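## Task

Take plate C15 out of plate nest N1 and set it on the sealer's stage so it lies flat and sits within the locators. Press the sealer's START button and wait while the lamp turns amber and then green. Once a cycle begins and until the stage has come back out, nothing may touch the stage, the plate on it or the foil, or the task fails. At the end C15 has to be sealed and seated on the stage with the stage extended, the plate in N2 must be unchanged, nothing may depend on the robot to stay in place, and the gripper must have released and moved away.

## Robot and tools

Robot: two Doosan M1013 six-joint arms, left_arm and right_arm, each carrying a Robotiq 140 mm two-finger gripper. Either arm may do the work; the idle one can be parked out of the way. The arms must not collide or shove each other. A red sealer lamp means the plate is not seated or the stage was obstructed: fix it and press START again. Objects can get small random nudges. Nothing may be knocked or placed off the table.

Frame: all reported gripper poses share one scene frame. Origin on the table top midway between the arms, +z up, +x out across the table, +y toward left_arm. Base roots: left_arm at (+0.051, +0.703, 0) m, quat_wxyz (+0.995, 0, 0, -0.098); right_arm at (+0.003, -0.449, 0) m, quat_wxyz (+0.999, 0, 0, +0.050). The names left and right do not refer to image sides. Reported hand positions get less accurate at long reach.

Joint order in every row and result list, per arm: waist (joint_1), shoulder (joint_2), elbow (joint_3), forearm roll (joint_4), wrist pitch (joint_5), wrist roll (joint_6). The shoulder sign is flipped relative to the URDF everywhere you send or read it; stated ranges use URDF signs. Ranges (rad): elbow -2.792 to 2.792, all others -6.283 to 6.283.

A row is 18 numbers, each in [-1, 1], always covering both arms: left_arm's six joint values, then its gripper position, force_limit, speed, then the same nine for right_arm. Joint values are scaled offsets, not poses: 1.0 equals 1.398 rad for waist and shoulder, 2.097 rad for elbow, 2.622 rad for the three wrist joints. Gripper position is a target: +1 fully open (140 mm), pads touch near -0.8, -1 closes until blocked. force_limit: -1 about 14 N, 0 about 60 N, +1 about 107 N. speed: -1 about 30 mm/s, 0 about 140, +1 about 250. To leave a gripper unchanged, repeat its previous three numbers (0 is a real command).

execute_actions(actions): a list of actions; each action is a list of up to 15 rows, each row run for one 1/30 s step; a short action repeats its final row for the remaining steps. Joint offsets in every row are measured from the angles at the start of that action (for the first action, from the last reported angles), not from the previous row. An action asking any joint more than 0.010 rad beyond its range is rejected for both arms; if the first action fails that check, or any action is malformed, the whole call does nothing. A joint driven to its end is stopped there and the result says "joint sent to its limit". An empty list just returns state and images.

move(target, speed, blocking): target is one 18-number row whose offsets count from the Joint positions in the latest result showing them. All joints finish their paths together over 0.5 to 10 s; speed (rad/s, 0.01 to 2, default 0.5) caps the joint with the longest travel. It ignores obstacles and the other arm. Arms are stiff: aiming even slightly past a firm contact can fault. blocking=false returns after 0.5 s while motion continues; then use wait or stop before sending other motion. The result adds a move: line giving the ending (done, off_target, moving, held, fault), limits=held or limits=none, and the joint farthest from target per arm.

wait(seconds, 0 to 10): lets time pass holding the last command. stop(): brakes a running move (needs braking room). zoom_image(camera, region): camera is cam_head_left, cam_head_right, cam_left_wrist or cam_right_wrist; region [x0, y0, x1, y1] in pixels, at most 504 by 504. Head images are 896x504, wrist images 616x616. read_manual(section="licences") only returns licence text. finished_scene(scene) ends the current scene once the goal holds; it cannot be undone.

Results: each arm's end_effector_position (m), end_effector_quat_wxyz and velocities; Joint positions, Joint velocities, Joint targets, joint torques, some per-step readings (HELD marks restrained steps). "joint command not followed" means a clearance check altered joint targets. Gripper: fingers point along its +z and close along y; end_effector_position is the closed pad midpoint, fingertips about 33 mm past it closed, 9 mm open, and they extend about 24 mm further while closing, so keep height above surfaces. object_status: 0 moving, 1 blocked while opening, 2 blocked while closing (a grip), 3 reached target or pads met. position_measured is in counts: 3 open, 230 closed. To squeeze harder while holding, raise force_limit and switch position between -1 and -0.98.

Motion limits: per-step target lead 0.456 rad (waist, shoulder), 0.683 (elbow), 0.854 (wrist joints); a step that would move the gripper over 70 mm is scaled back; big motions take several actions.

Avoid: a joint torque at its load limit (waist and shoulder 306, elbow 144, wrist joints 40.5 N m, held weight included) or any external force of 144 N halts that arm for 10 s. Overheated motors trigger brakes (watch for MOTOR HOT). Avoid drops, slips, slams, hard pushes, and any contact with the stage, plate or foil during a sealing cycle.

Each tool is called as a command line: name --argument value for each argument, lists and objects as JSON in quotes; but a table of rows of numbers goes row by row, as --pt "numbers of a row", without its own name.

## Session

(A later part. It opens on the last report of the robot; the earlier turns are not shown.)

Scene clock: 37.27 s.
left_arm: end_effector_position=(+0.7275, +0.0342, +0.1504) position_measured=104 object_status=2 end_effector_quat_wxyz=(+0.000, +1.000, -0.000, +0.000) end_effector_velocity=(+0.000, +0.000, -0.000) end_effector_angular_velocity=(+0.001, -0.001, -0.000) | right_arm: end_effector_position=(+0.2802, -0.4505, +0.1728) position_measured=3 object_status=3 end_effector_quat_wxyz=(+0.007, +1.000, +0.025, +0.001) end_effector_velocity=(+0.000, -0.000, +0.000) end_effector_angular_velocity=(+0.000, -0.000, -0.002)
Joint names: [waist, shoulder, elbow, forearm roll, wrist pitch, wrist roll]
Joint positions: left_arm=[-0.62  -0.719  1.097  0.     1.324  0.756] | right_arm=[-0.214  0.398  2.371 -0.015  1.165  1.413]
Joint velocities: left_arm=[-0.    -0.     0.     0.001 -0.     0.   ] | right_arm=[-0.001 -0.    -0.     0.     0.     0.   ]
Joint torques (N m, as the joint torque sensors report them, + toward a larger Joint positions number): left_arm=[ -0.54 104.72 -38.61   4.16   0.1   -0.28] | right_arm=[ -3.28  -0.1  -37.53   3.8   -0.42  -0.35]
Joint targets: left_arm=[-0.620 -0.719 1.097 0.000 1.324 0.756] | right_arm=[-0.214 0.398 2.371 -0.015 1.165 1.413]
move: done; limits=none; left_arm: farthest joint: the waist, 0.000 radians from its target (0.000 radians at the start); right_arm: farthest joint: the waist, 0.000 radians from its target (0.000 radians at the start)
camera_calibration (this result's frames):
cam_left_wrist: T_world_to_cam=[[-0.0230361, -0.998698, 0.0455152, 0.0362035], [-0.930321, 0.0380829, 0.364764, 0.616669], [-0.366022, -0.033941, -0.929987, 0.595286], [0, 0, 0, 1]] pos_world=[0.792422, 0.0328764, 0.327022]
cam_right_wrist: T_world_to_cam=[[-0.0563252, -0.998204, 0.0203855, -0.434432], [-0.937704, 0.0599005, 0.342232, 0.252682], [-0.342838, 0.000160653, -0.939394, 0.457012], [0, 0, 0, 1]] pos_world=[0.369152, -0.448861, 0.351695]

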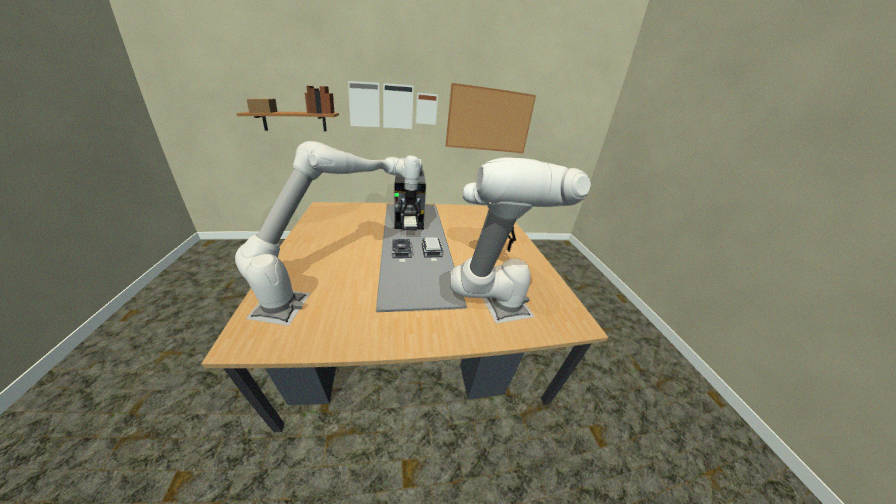

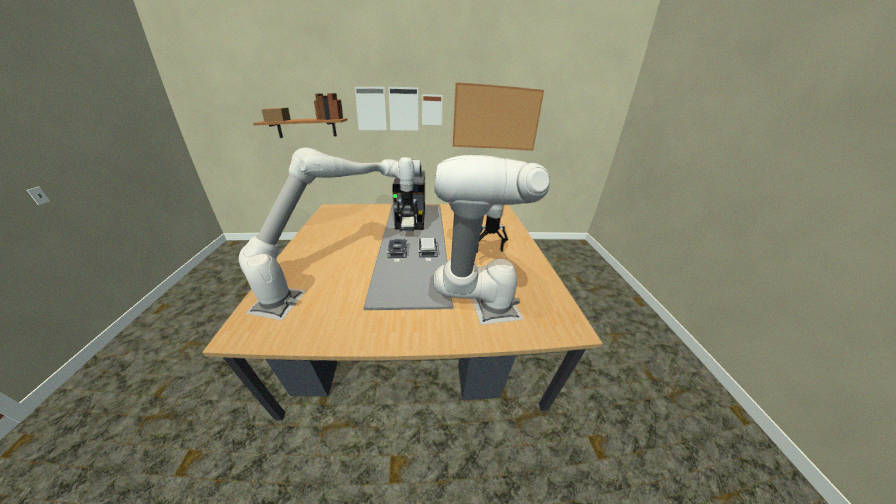

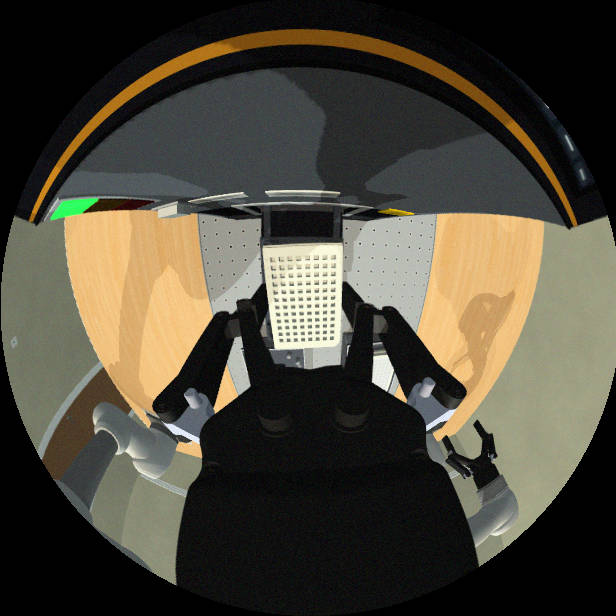

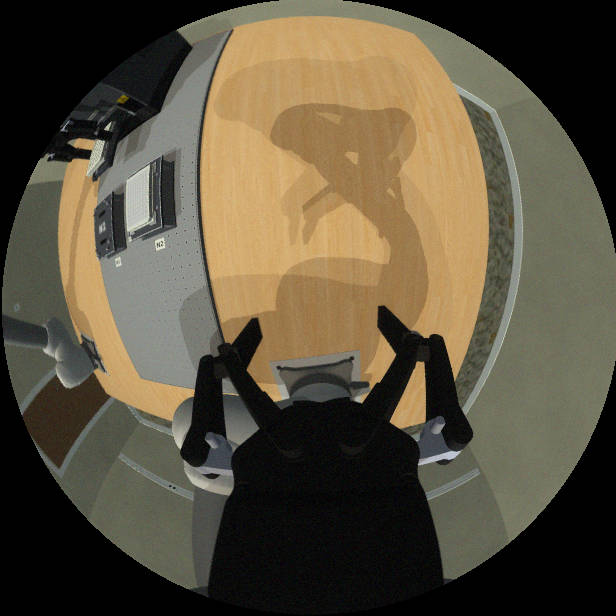

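move --target '[0,-0.0017,0.0033,0,-0.0036,0,-0.98,-0.3,-0.6,0,0,0,0,0,0,1,0,0]' --speed 0.01

move --target '[0,-0.00056,0.0011,0,-0.0012,0,-0.98,-0.3,-0.6,0,0,0,0,0,0,1,0,0]' --speed 0.01

move --target '[0,-0.00056,0.0011,0,-0.0012,0,-0.98,-0.3,-0.6,0,0,0,0,0,0,1,0,0]' --speed 0.01

Scene clock: 38.97 s.
left_arm: end_effector_position=(+0.7274, +0.0343, +0.1444) position_measured=104 object_status=2 end_effector_quat_wxyz=(+0.000, +1.000, -0.000, +0.000) end_effector_velocity=(-0.000, +0.000, -0.000) end_effector_angular_velocity=(+0.000, +0.000, +0.001) | right_arm: end_effector_position=(+0.2802, -0.4505, +0.1728) position_measured=3 object_status=3 end_effector_quat_wxyz=(+0.007, +1.000, +0.025, +0.001) end_effector_velocity=(+0.000, +0.000, +0.000) end_effector_angular_velocity=(-0.000, -0.000, +0.002)
Joint names: [waist, shoulder, elbow, forearm roll, wrist pitch, wrist roll]
Joint positions: left_arm=[-0.62  -0.722  1.104  0.     1.315  0.756] | right_arm=[-0.214  0.398  2.371 -0.015  1.165  1.413]
Joint velocities: left_arm=[ 0.     0.     0.     0.     0.    -0.001] | right_arm=[ 0.001  0.    -0.    -0.    -0.    -0.   ]
Joint torques (N m, as the joint torque sensors report them, + toward a larger Joint positions number): left_arm=[ -0.95 105.11 -38.17   4.33   0.22  -0.11] | right_arm=[ -3.58   0.63 -37.67   3.76  -0.31  -0.25]
Joint targets: left_arm=[-0.620 -0.722 1.104 0.000 1.315 0.756] | right_arm=[-0.214 0.398 2.371 -0.015 1.165 1.413]
move: done; limits=none; left_arm: farthest joint: the waist, 0.000 radians from its target (0.000 radians at the start); right_arm: farthest joint: the waist, 0.000 radians from its target (0.000 radians at the start)
camera_calibration (this result's frames):
cam_left_wrist: T_world_to_cam=[[-0.0230436, -0.998693, 0.0456167, 0.0365614], [-0.930356, 0.0381236, 0.36467, 0.618809], [-0.365933, -0.0340365, -0.930019, 0.589614], [0, 0, 0, 1]] pos_world=[0.792314, 0.0329908, 0.321023]
cam_right_wrist: T_world_to_cam=[[-0.0563251, -0.998204, 0.0203855, -0.434432], [-0.937704, 0.0599004, 0.342232, 0.252682], [-0.342838, 0.000160681, -0.939394, 0.457012], [0, 0, 0, 1]] pos_world=[0.369152, -0.448861, 0.351695]

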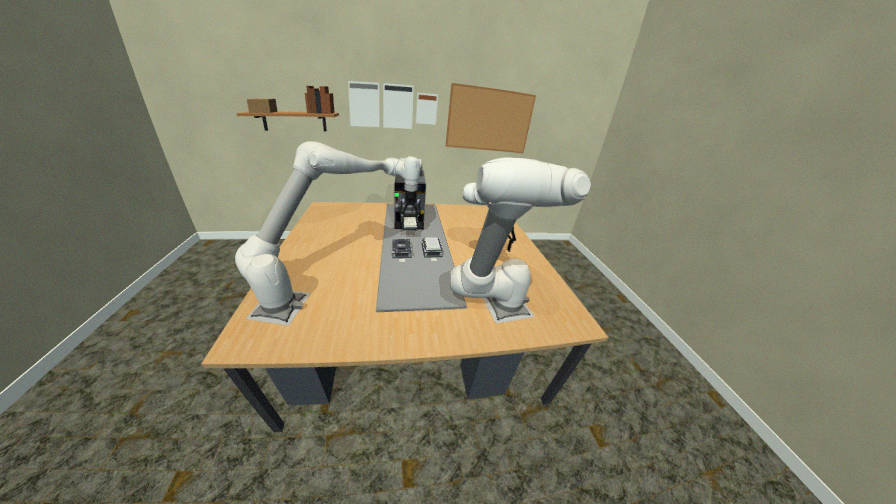

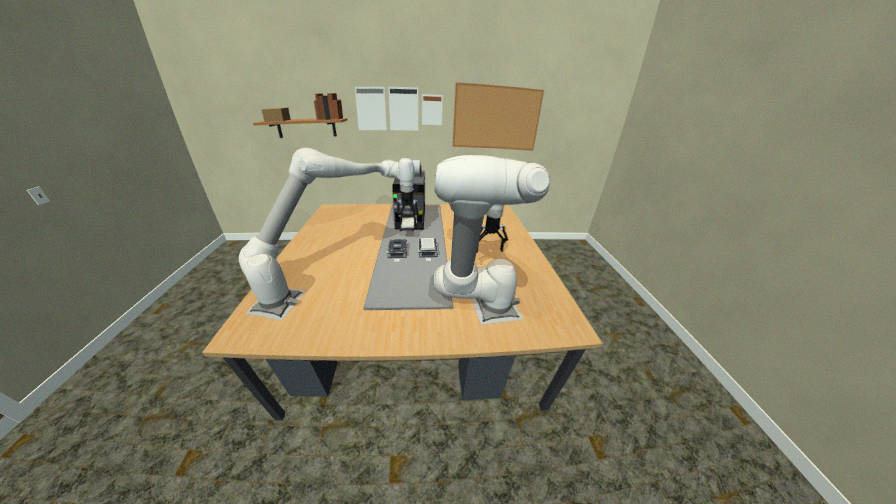

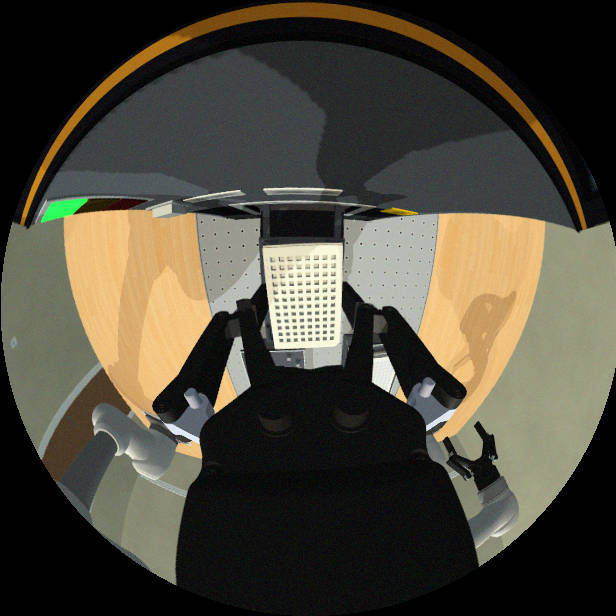

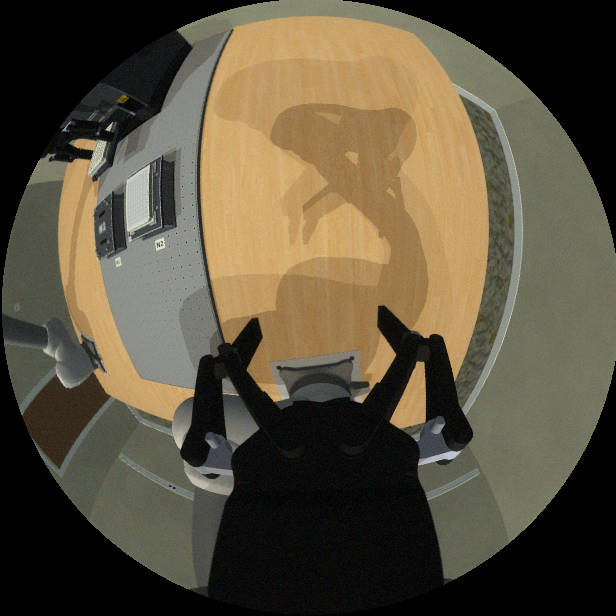

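Scene clock: 39.67 s.
left_arm: end_effector_position=(+0.7274, +0.0343, +0.1424) position_measured=104 object_status=2 end_effector_quat_wxyz=(+0.000, +1.000, -0.000, +0.000) end_effector_velocity=(+0.000, -0.000, +0.001) end_effector_angular_velocity=(-0.001, -0.002, -0.002) | right_arm: end_effector_position=(+0.2802, -0.4505, +0.1728) position_measured=3 object_status=3 end_effector_quat_wxyz=(+0.007, +1.000, +0.025, +0.001) end_effector_velocity=(+0.000, -0.000, +0.000) end_effector_angular_velocity=(-0.000, +0.000, -0.000)
Joint names: [waist, shoulder, elbow, forearm roll, wrist pitch, wrist roll]
Joint positions: left_arm=[-0.62  -0.723  1.106  0.     1.312  0.756] | right_arm=[-0.214  0.398  2.371 -0.015  1.165  1.413]
Joint velocities: left_arm=[ 0.     0.001 -0.     0.    -0.001  0.002] | right_arm=[ 0. -0. -0. -0.  0.  0.]
Joint torques (N m, as the joint torque sensors report them, + toward a larger Joint positions number): left_arm=[  0.   105.2  -38.04   4.29   0.07  -0.14] | right_arm=[ -3.48   1.41 -37.93   3.82  -0.35  -0.41]
Joint targets: left_arm=[-0.620 -0.723 1.106 0.000 1.312 0.756] | right_arm=[-0.214 0.398 2.371 -0.015 1.165 1.413]
move: done; limits=none; left_arm: farthest joint: the waist, 0.000 radians from its target (0.000 radians at the start); right_arm: farthest joint: the waist, 0.000 radians from its target (0.000 radians at the start)
camera_calibration (this result's frames):
cam_left_wrist: T_world_to_cam=[[-0.0230461, -0.998691, 0.0456577, 0.0366869], [-0.93037, 0.0381396, 0.364632, 0.619513], [-0.365896, -0.0340752, -0.930032, 0.587728], [0, 0, 0, 1]] pos_world=[0.79227, 0.0330378, 0.319036]
cam_right_wrist: T_world_to_cam=[[-0.0563253, -0.998204, 0.0203856, -0.434432], [-0.937704, 0.0599006, 0.342232, 0.252682], [-0.342838, 0.000160673, -0.939394, 0.457012], [0, 0, 0, 1]] pos_world=[0.369152, -0.448861, 0.351695]

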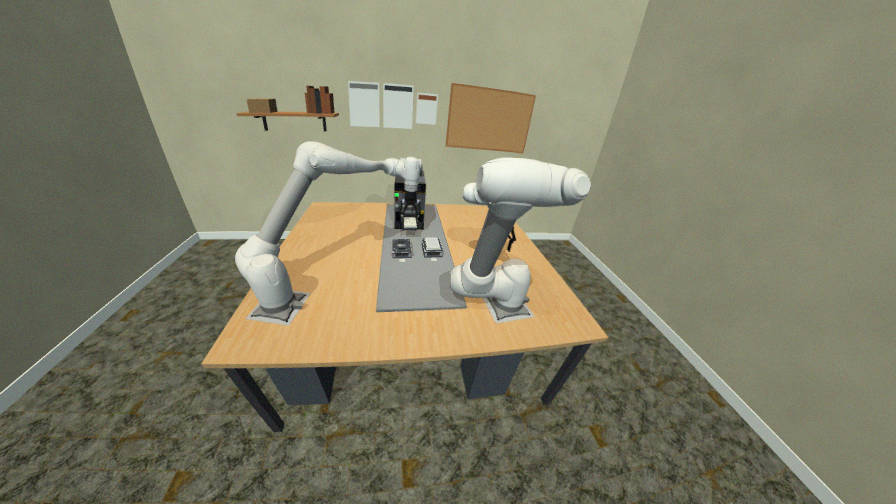

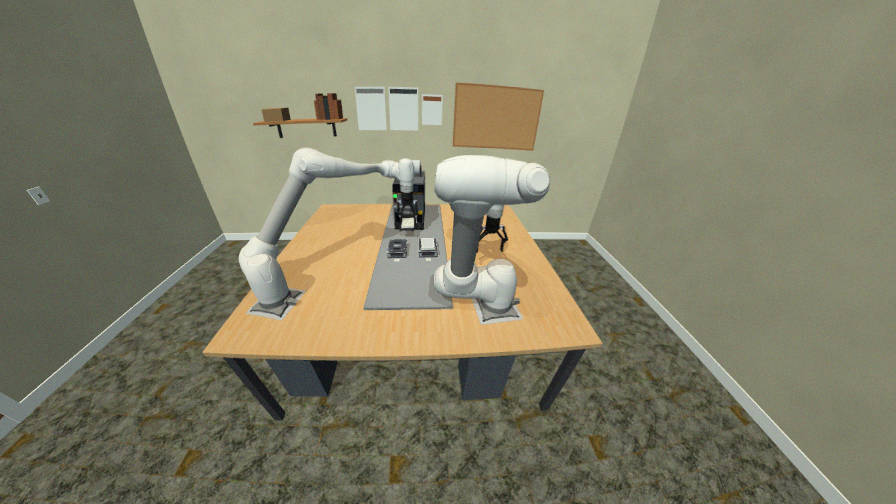

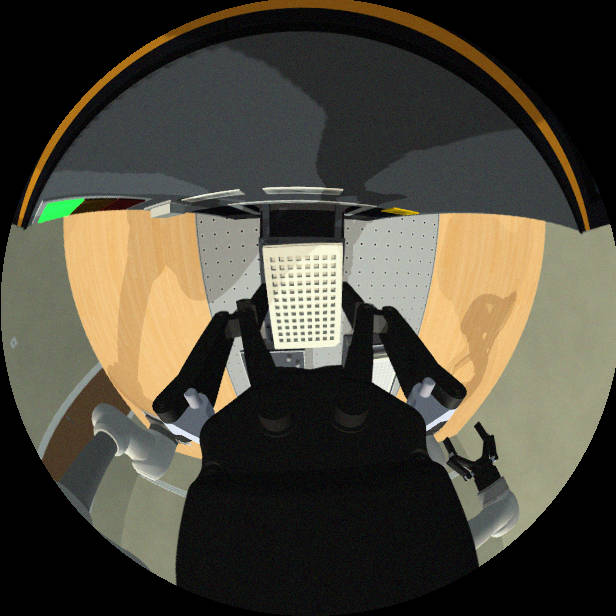

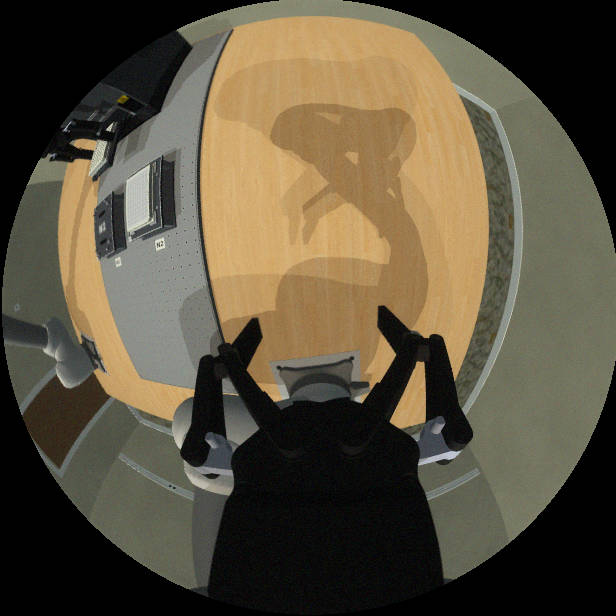

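Scene clock: 40.37 s.
left_arm: end_effector_position=(+0.7273, +0.0344, +0.1404) position_measured=104 object_status=2 end_effector_quat_wxyz=(+0.000, +1.000, -0.000, +0.000) end_effector_velocity=(+0.000, -0.000, -0.000) end_effector_angular_velocity=(-0.001, -0.001, -0.001) | right_arm: end_effector_position=(+0.2802, -0.4505, +0.1728) position_measured=3 object_status=3 end_effector_quat_wxyz=(+0.007, +1.000, +0.025, +0.001) end_effector_velocity=(+0.000, -0.000, +0.000) end_effector_angular_velocity=(-0.000, -0.000, +0.000)
Joint names: [waist, shoulder, elbow, forearm roll, wrist pitch, wrist roll]
Joint positions: left_arm=[-0.62  -0.723  1.109  0.     1.309  0.756] | right_arm=[-0.214  0.398  2.371 -0.015  1.165  1.413]
Joint velocities: left_arm=[ 0.    -0.     0.     0.    -0.002  0.001] | right_arm=[-0.001  0.    -0.    -0.    -0.    -0.001]
Joint torques (N m, as the joint torque sensors report them, + toward a larger Joint positions number): left_arm=[ -0.94 105.03 -38.1    4.35   0.18  -0.16] | right_arm=[ -3.28   1.17 -37.39   3.76  -0.4   -0.36]
Joint targets: left_arm=[-0.620 -0.723 1.109 0.000 1.309 0.756] | right_arm=[-0.214 0.398 2.371 -0.015 1.165 1.413]
move: done; limits=none; left_arm: farthest joint: the waist, 0.000 radians from its target (0.000 radians at the start); right_arm: farthest joint: the waist, 0.000 radians from its target (0.000 radians at the start)
camera_calibration (this result's frames):
cam_left_wrist: T_world_to_cam=[[-0.0230485, -0.998689, 0.0456985, 0.0368162], [-0.930384, 0.0381554, 0.364594, 0.620214], [-0.36586, -0.0341138, -0.930044, 0.585841], [0, 0, 0, 1]] pos_world=[0.792222, 0.0330888, 0.317049]
cam_right_wrist: T_world_to_cam=[[-0.0563253, -0.998204, 0.0203855, -0.434432], [-0.937704, 0.0599006, 0.342232, 0.252682], [-0.342838, 0.000160726, -0.939394, 0.457012], [0, 0, 0, 1]] pos_world=[0.369152, -0.448861, 0.351695]

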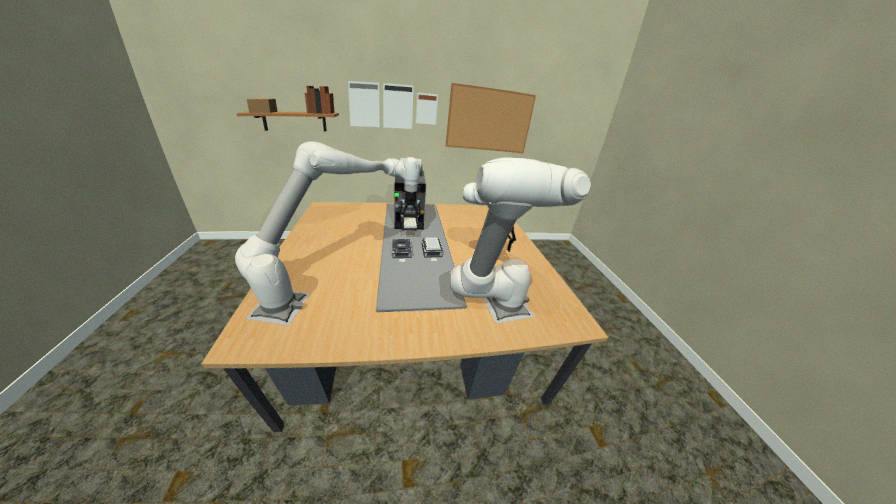

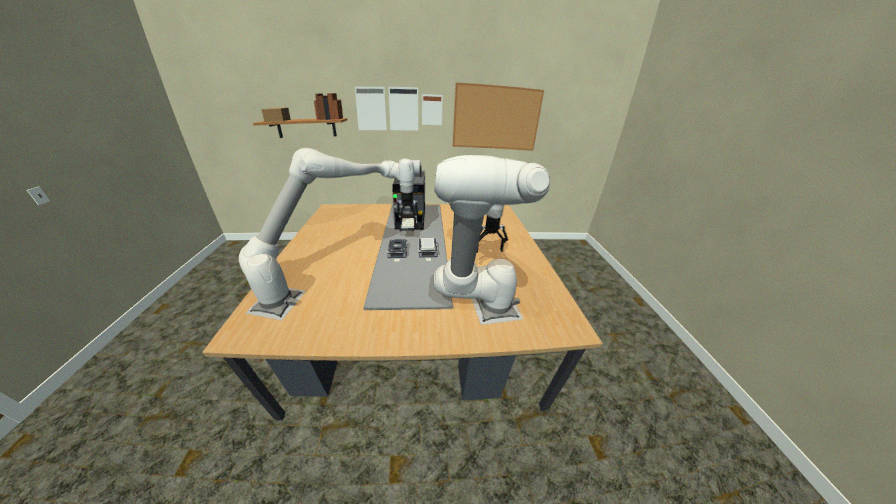

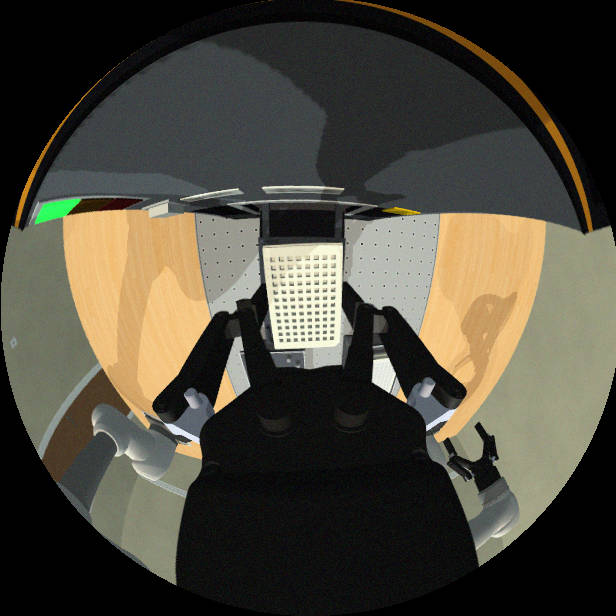

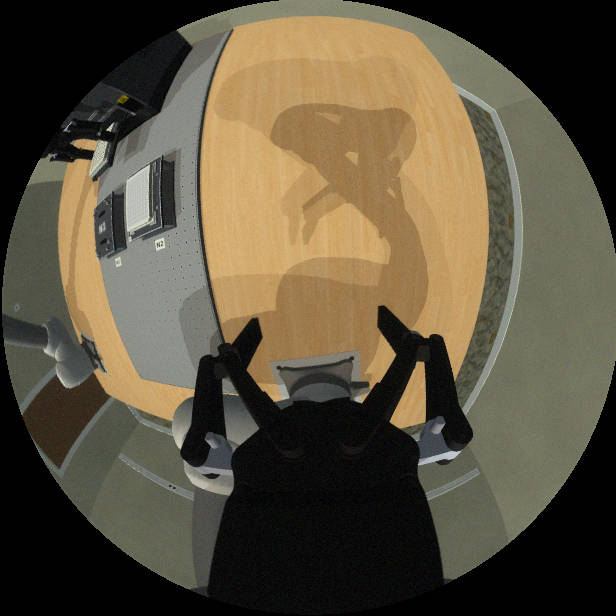

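move --target '[0,-0.00042,0.0008,0,-0.0009,0,-0.98,-0.3,-0.6,0,0,0,0,0,0,1,0,0]' --speed 0.01

zoom_image --camera "cam_left_wrist" --region '[230,180,390,340]'

zoom_image --camera "cam_right_wrist" --region '[40,100,150,210]'

Scene clock: 41.50 s.
left_arm: end_effector_position=(+0.7273, +0.0344, +0.1389) position_measured=104 object_status=2 end_effector_quat_wxyz=(+0.000, +1.000, -0.000, +0.001) end_effector_velocity=(-0.000, +0.000, -0.000) end_effector_angular_velocity=(+0.000, +0.001, +0.000) | right_arm: end_effector_position=(+0.2802, -0.4505, +0.1728) position_measured=3 object_status=3 end_effector_quat_wxyz=(+0.007, +1.000, +0.025, +0.001) end_effector_velocity=(+0.000, +0.000, +0.000) end_effector_angular_velocity=(+0.001, -0.000, +0.000)
Joint names: [waist, shoulder, elbow, forearm roll, wrist pitch, wrist roll]
Joint positions: left_arm=[-0.62  -0.724  1.11   0.     1.306  0.756] | right_arm=[-0.214  0.398  2.371 -0.015  1.165  1.413]
Joint velocities: left_arm=[ 0. -0.  0. -0.  0.  0.] | right_arm=[ 0.001  0.    -0.     0.001  0.    -0.   ]
Joint torques (N m, as the joint torque sensors report them, + toward a larger Joint positions number): left_arm=[  0.68 105.31 -38.18   4.21   0.27  -0.2 ] | right_arm=[ -2.9    0.38 -37.88   3.8   -0.27  -0.28]
Joint targets: left_arm=[-0.620 -0.724 1.110 0.000 1.306 0.756] | right_arm=[-0.214 0.398 2.371 -0.015 1.165 1.413]
move: done; limits=none; left_arm: farthest joint: the waist, 0.000 radians from its target (0.000 radians at the start); right_arm: farthest joint: the waist, 0.000 radians from its target (0.000 radians at the start)
camera_calibration (this result's frames):
cam_left_wrist: T_world_to_cam=[[-0.0230525, -0.998686, 0.0457665, 0.0368932], [-0.930408, 0.0381817, 0.364531, 0.620757], [-0.3658, -0.0341781, -0.930066, 0.584436], [0, 0, 0, 1]] pos_world=[0.792194, 0.0331181, 0.315591]
cam_right_wrist: T_world_to_cam=[[-0.0563252, -0.998204, 0.0203855, -0.434432], [-0.937704, 0.0599005, 0.342231, 0.252682], [-0.342838, 0.000160672, -0.939395, 0.457012], [0, 0, 0, 1]] pos_world=[0.369152, -0.448861, 0.351695]

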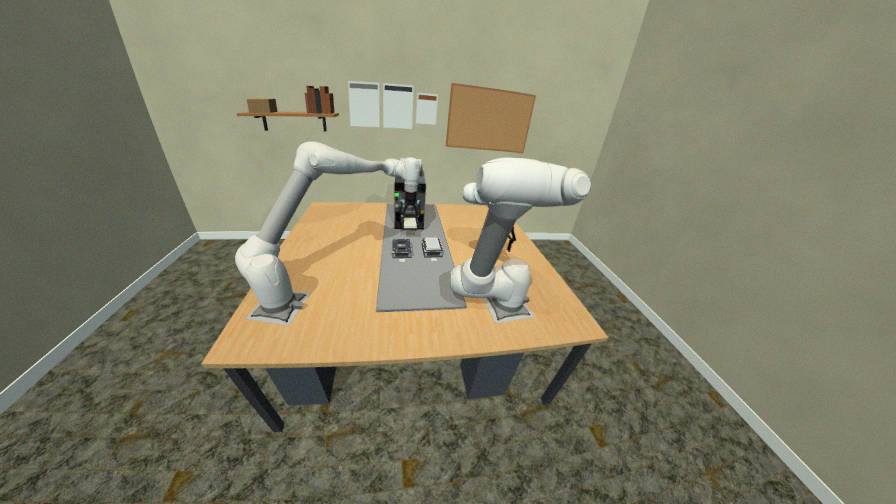

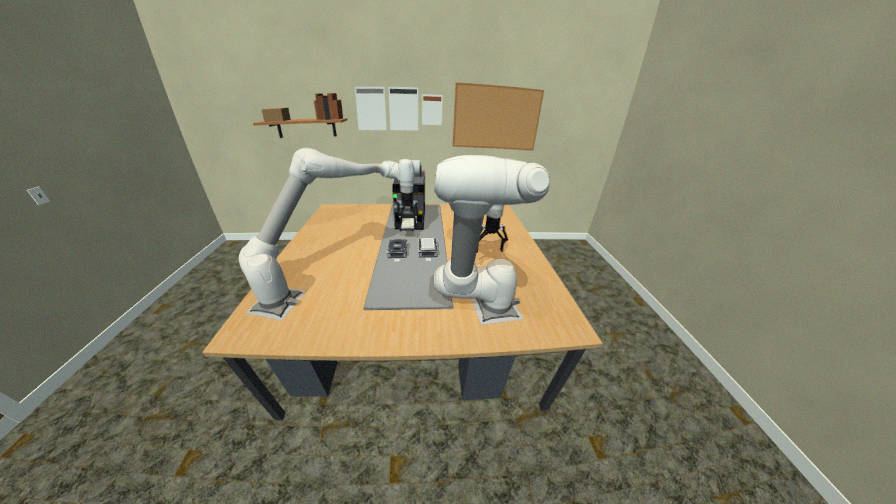

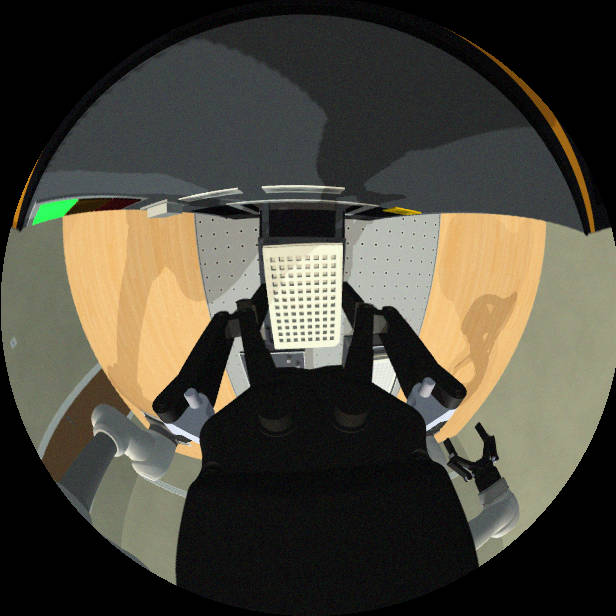

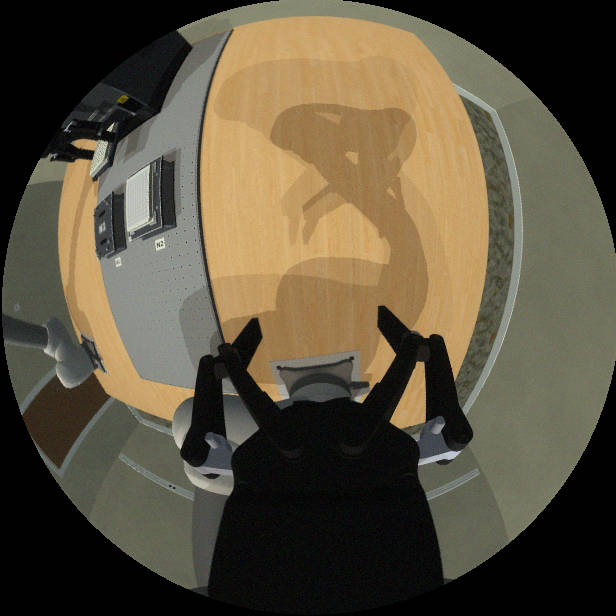

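Region (230, 180, 390, 340) of cam_left_wrist's 616x616 image, scaled by 3.150, with more detail than that image has.

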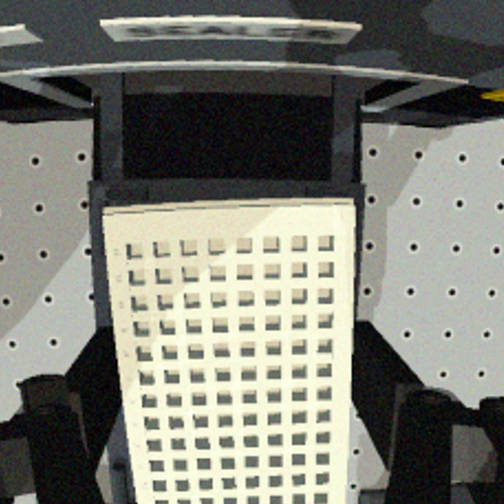

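Region (40, 100, 150, 210) of cam_right_wrist's 616x616 image, scaled by 4.582, with more detail than that image has.

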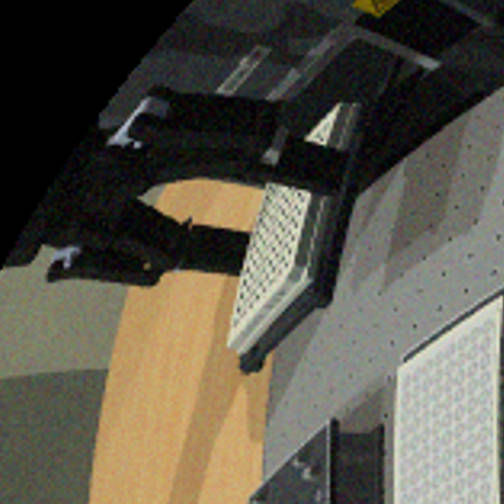

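move --target '[0,-0.00042,0.0008,0,-0.0009,0,-0.98,-0.3,-0.6,0,0,0,0,0,0,1,0,0]' --speed 0.01

move --target '[0,-0.00042,0.0008,0,-0.0009,0,-0.98,-0.3,-0.6,0,0,0,0,0,0,1,0,0]' --speed 0.01

Scene clock: 42.73 s.
left_arm: end_effector_position=(+0.7273, +0.0344, +0.1375) position_measured=104 object_status=2 end_effector_quat_wxyz=(+0.000, +1.000, -0.000, +0.001) end_effector_velocity=(-0.000, +0.000, +0.000) end_effector_angular_velocity=(+0.000, +0.000, +0.001) | right_arm: end_effector_position=(+0.2802, -0.4505, +0.1728) position_measured=3 object_status=3 end_effector_quat_wxyz=(+0.007, +1.000, +0.025, +0.001) end_effector_velocity=(+0.001, -0.000, +0.000) end_effector_angular_velocity=(+0.001, -0.001, -0.001)
Joint names: [waist, shoulder, elbow, forearm roll, wrist pitch, wrist roll]
Joint positions: left_arm=[-0.62  -0.725  1.112  0.     1.304  0.756] | right_arm=[-0.214  0.398  2.371 -0.015  1.165  1.413]
Joint velocities: left_arm=[ 0.     0.     0.    -0.     0.001 -0.001] | right_arm=[-0.001 -0.    -0.001  0.001 -0.    -0.   ]
Joint torques (N m, as the joint torque sensors report them, + toward a larger Joint positions number): left_arm=[  0.88 100.12 -35.42   4.39   0.1   -0.19] | right_arm=[ -2.63   0.28 -38.15   3.75  -0.52  -0.24]
Joint targets: left_arm=[-0.620 -0.725 1.112 0.000 1.304 0.756] | right_arm=[-0.214 0.398 2.371 -0.015 1.165 1.413]
move: done; limits=none; left_arm: farthest joint: the waist, 0.000 radians from its target (0.000 radians at the start); right_arm: farthest joint: the waist, 0.000 radians from its target (0.000 radians at the start)
camera_calibration (this result's frames):
cam_left_wrist: T_world_to_cam=[[-0.0230576, -0.998682, 0.0458592, 0.0369605], [-0.93044, 0.0382172, 0.364445, 0.621306], [-0.365717, -0.034266, -0.930095, 0.58304], [0, 0, 0, 1]] pos_world=[0.792168, 0.0331457, 0.314156]
cam_right_wrist: T_world_to_cam=[[-0.0563253, -0.998204, 0.0203855, -0.434432], [-0.937704, 0.0599006, 0.342231, 0.252682], [-0.342838, 0.000160723, -0.939395, 0.457012], [0, 0, 0, 1]] pos_world=[0.369152, -0.448861, 0.351695]

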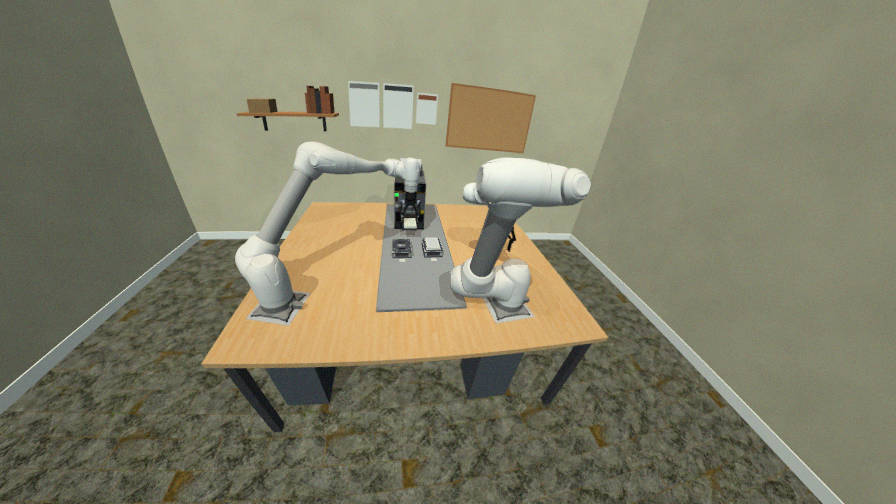

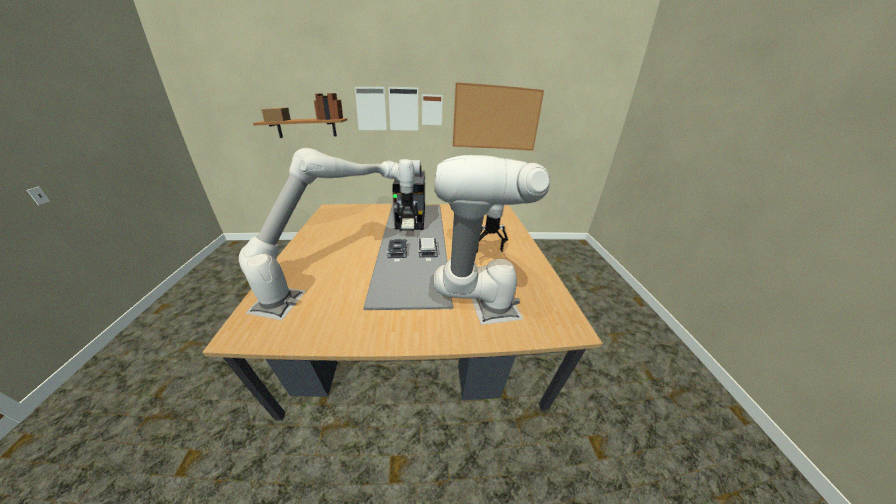

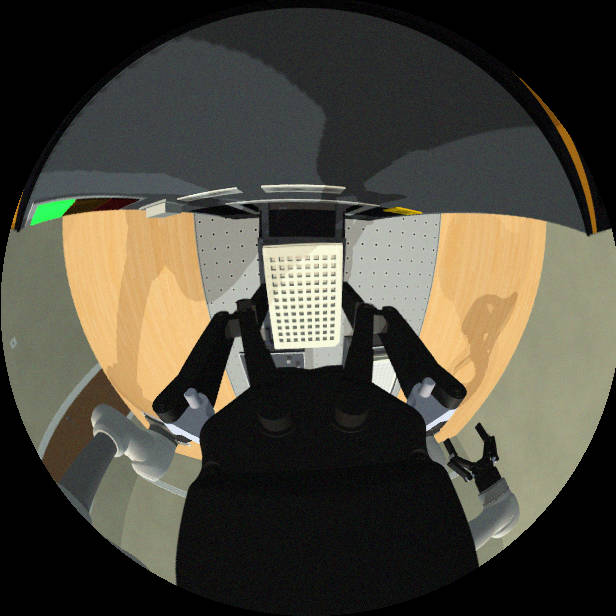

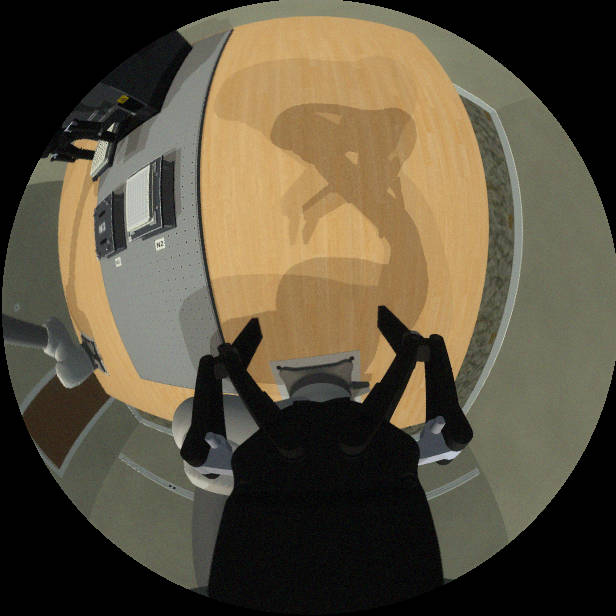

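Scene clock: 43.43 s.
left_arm: end_effector_position=(+0.7273, +0.0344, +0.1361) position_measured=104 object_status=2 end_effector_quat_wxyz=(+0.000, +1.000, -0.000, +0.001) end_effector_velocity=(-0.001, +0.000, -0.001) end_effector_angular_velocity=(+0.001, +0.002, +0.001) | right_arm: end_effector_position=(+0.2802, -0.4505, +0.1728) position_measured=3 object_status=3 end_effector_quat_wxyz=(+0.007, +1.000, +0.025, +0.001) end_effector_velocity=(-0.000, -0.000, -0.000) end_effector_angular_velocity=(-0.000, +0.000, -0.000)
Joint names: [waist, shoulder, elbow, forearm roll, wrist pitch, wrist roll]
Joint positions: left_arm=[-0.62  -0.725  1.113  0.     1.302  0.756] | right_arm=[-0.214  0.398  2.371 -0.015  1.165  1.413]
Joint velocities: left_arm=[-0.    -0.001  0.    -0.001  0.001 -0.001] | right_arm=[-0.  0.  0. -0.  0.  0.]
Joint torques (N m, as the joint torque sensors report them, + toward a larger Joint positions number): left_arm=[  0.14  78.19 -24.84   4.47  -0.5   -0.26] | right_arm=[ -3.56   0.64 -37.69   3.73  -0.33  -0.3 ]
Joint targets: left_arm=[-0.620 -0.725 1.114 0.000 1.302 0.756] | right_arm=[-0.214 0.398 2.371 -0.015 1.165 1.413]
move: done; limits=none; left_arm: farthest joint: the waist, 0.000 radians from its target (0.000 radians at the start); right_arm: farthest joint: the waist, 0.000 radians from its target (0.000 radians at the start)
camera_calibration (this result's frames):
cam_left_wrist: T_world_to_cam=[[-0.0230639, -0.998676, 0.0459919, 0.0370105], [-0.930487, 0.0382672, 0.364321, 0.621866], [-0.365598, -0.0343922, -0.930137, 0.581661], [0, 0, 0, 1]] pos_world=[0.792146, 0.033169, 0.312763]
cam_right_wrist: T_world_to_cam=[[-0.0563251, -0.998204, 0.0203855, -0.434432], [-0.937704, 0.0599004, 0.342232, 0.252682], [-0.342838, 0.000160602, -0.939394, 0.457012], [0, 0, 0, 1]] pos_world=[0.369152, -0.448861, 0.351695]

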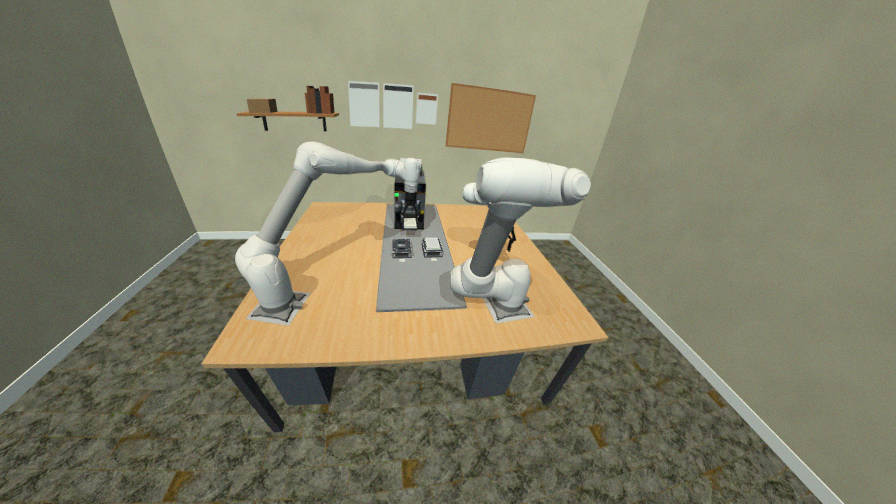

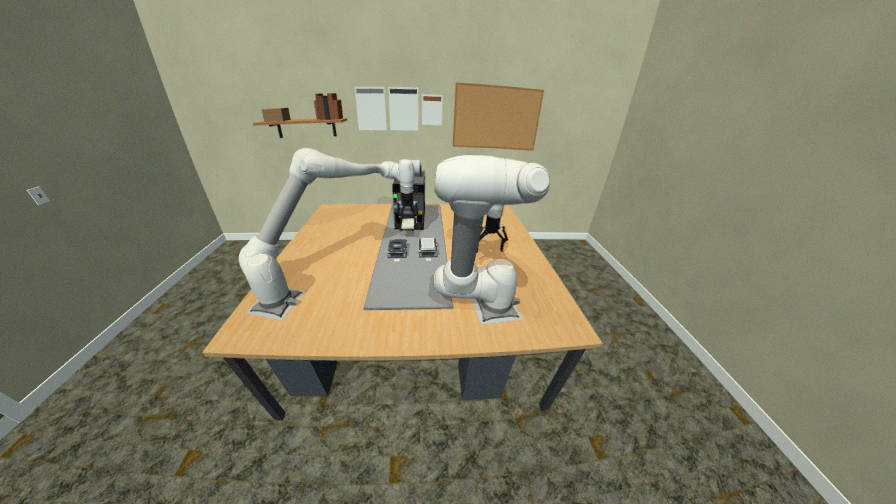

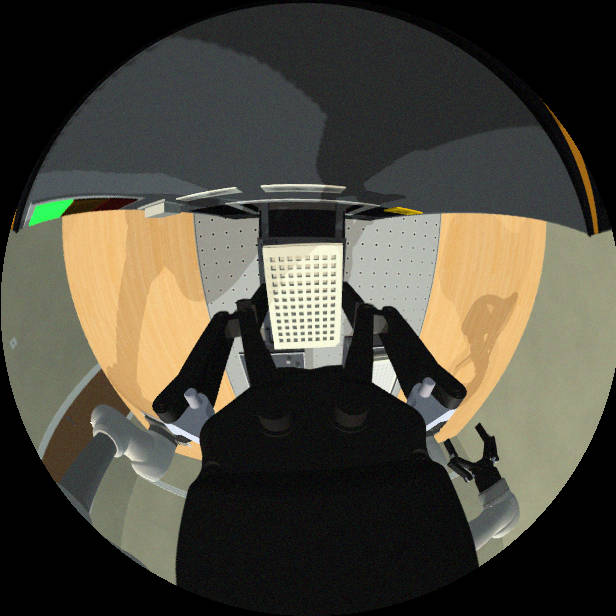

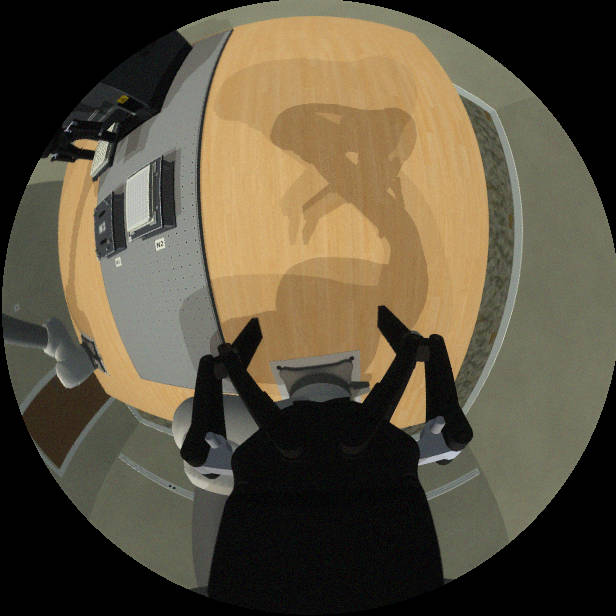

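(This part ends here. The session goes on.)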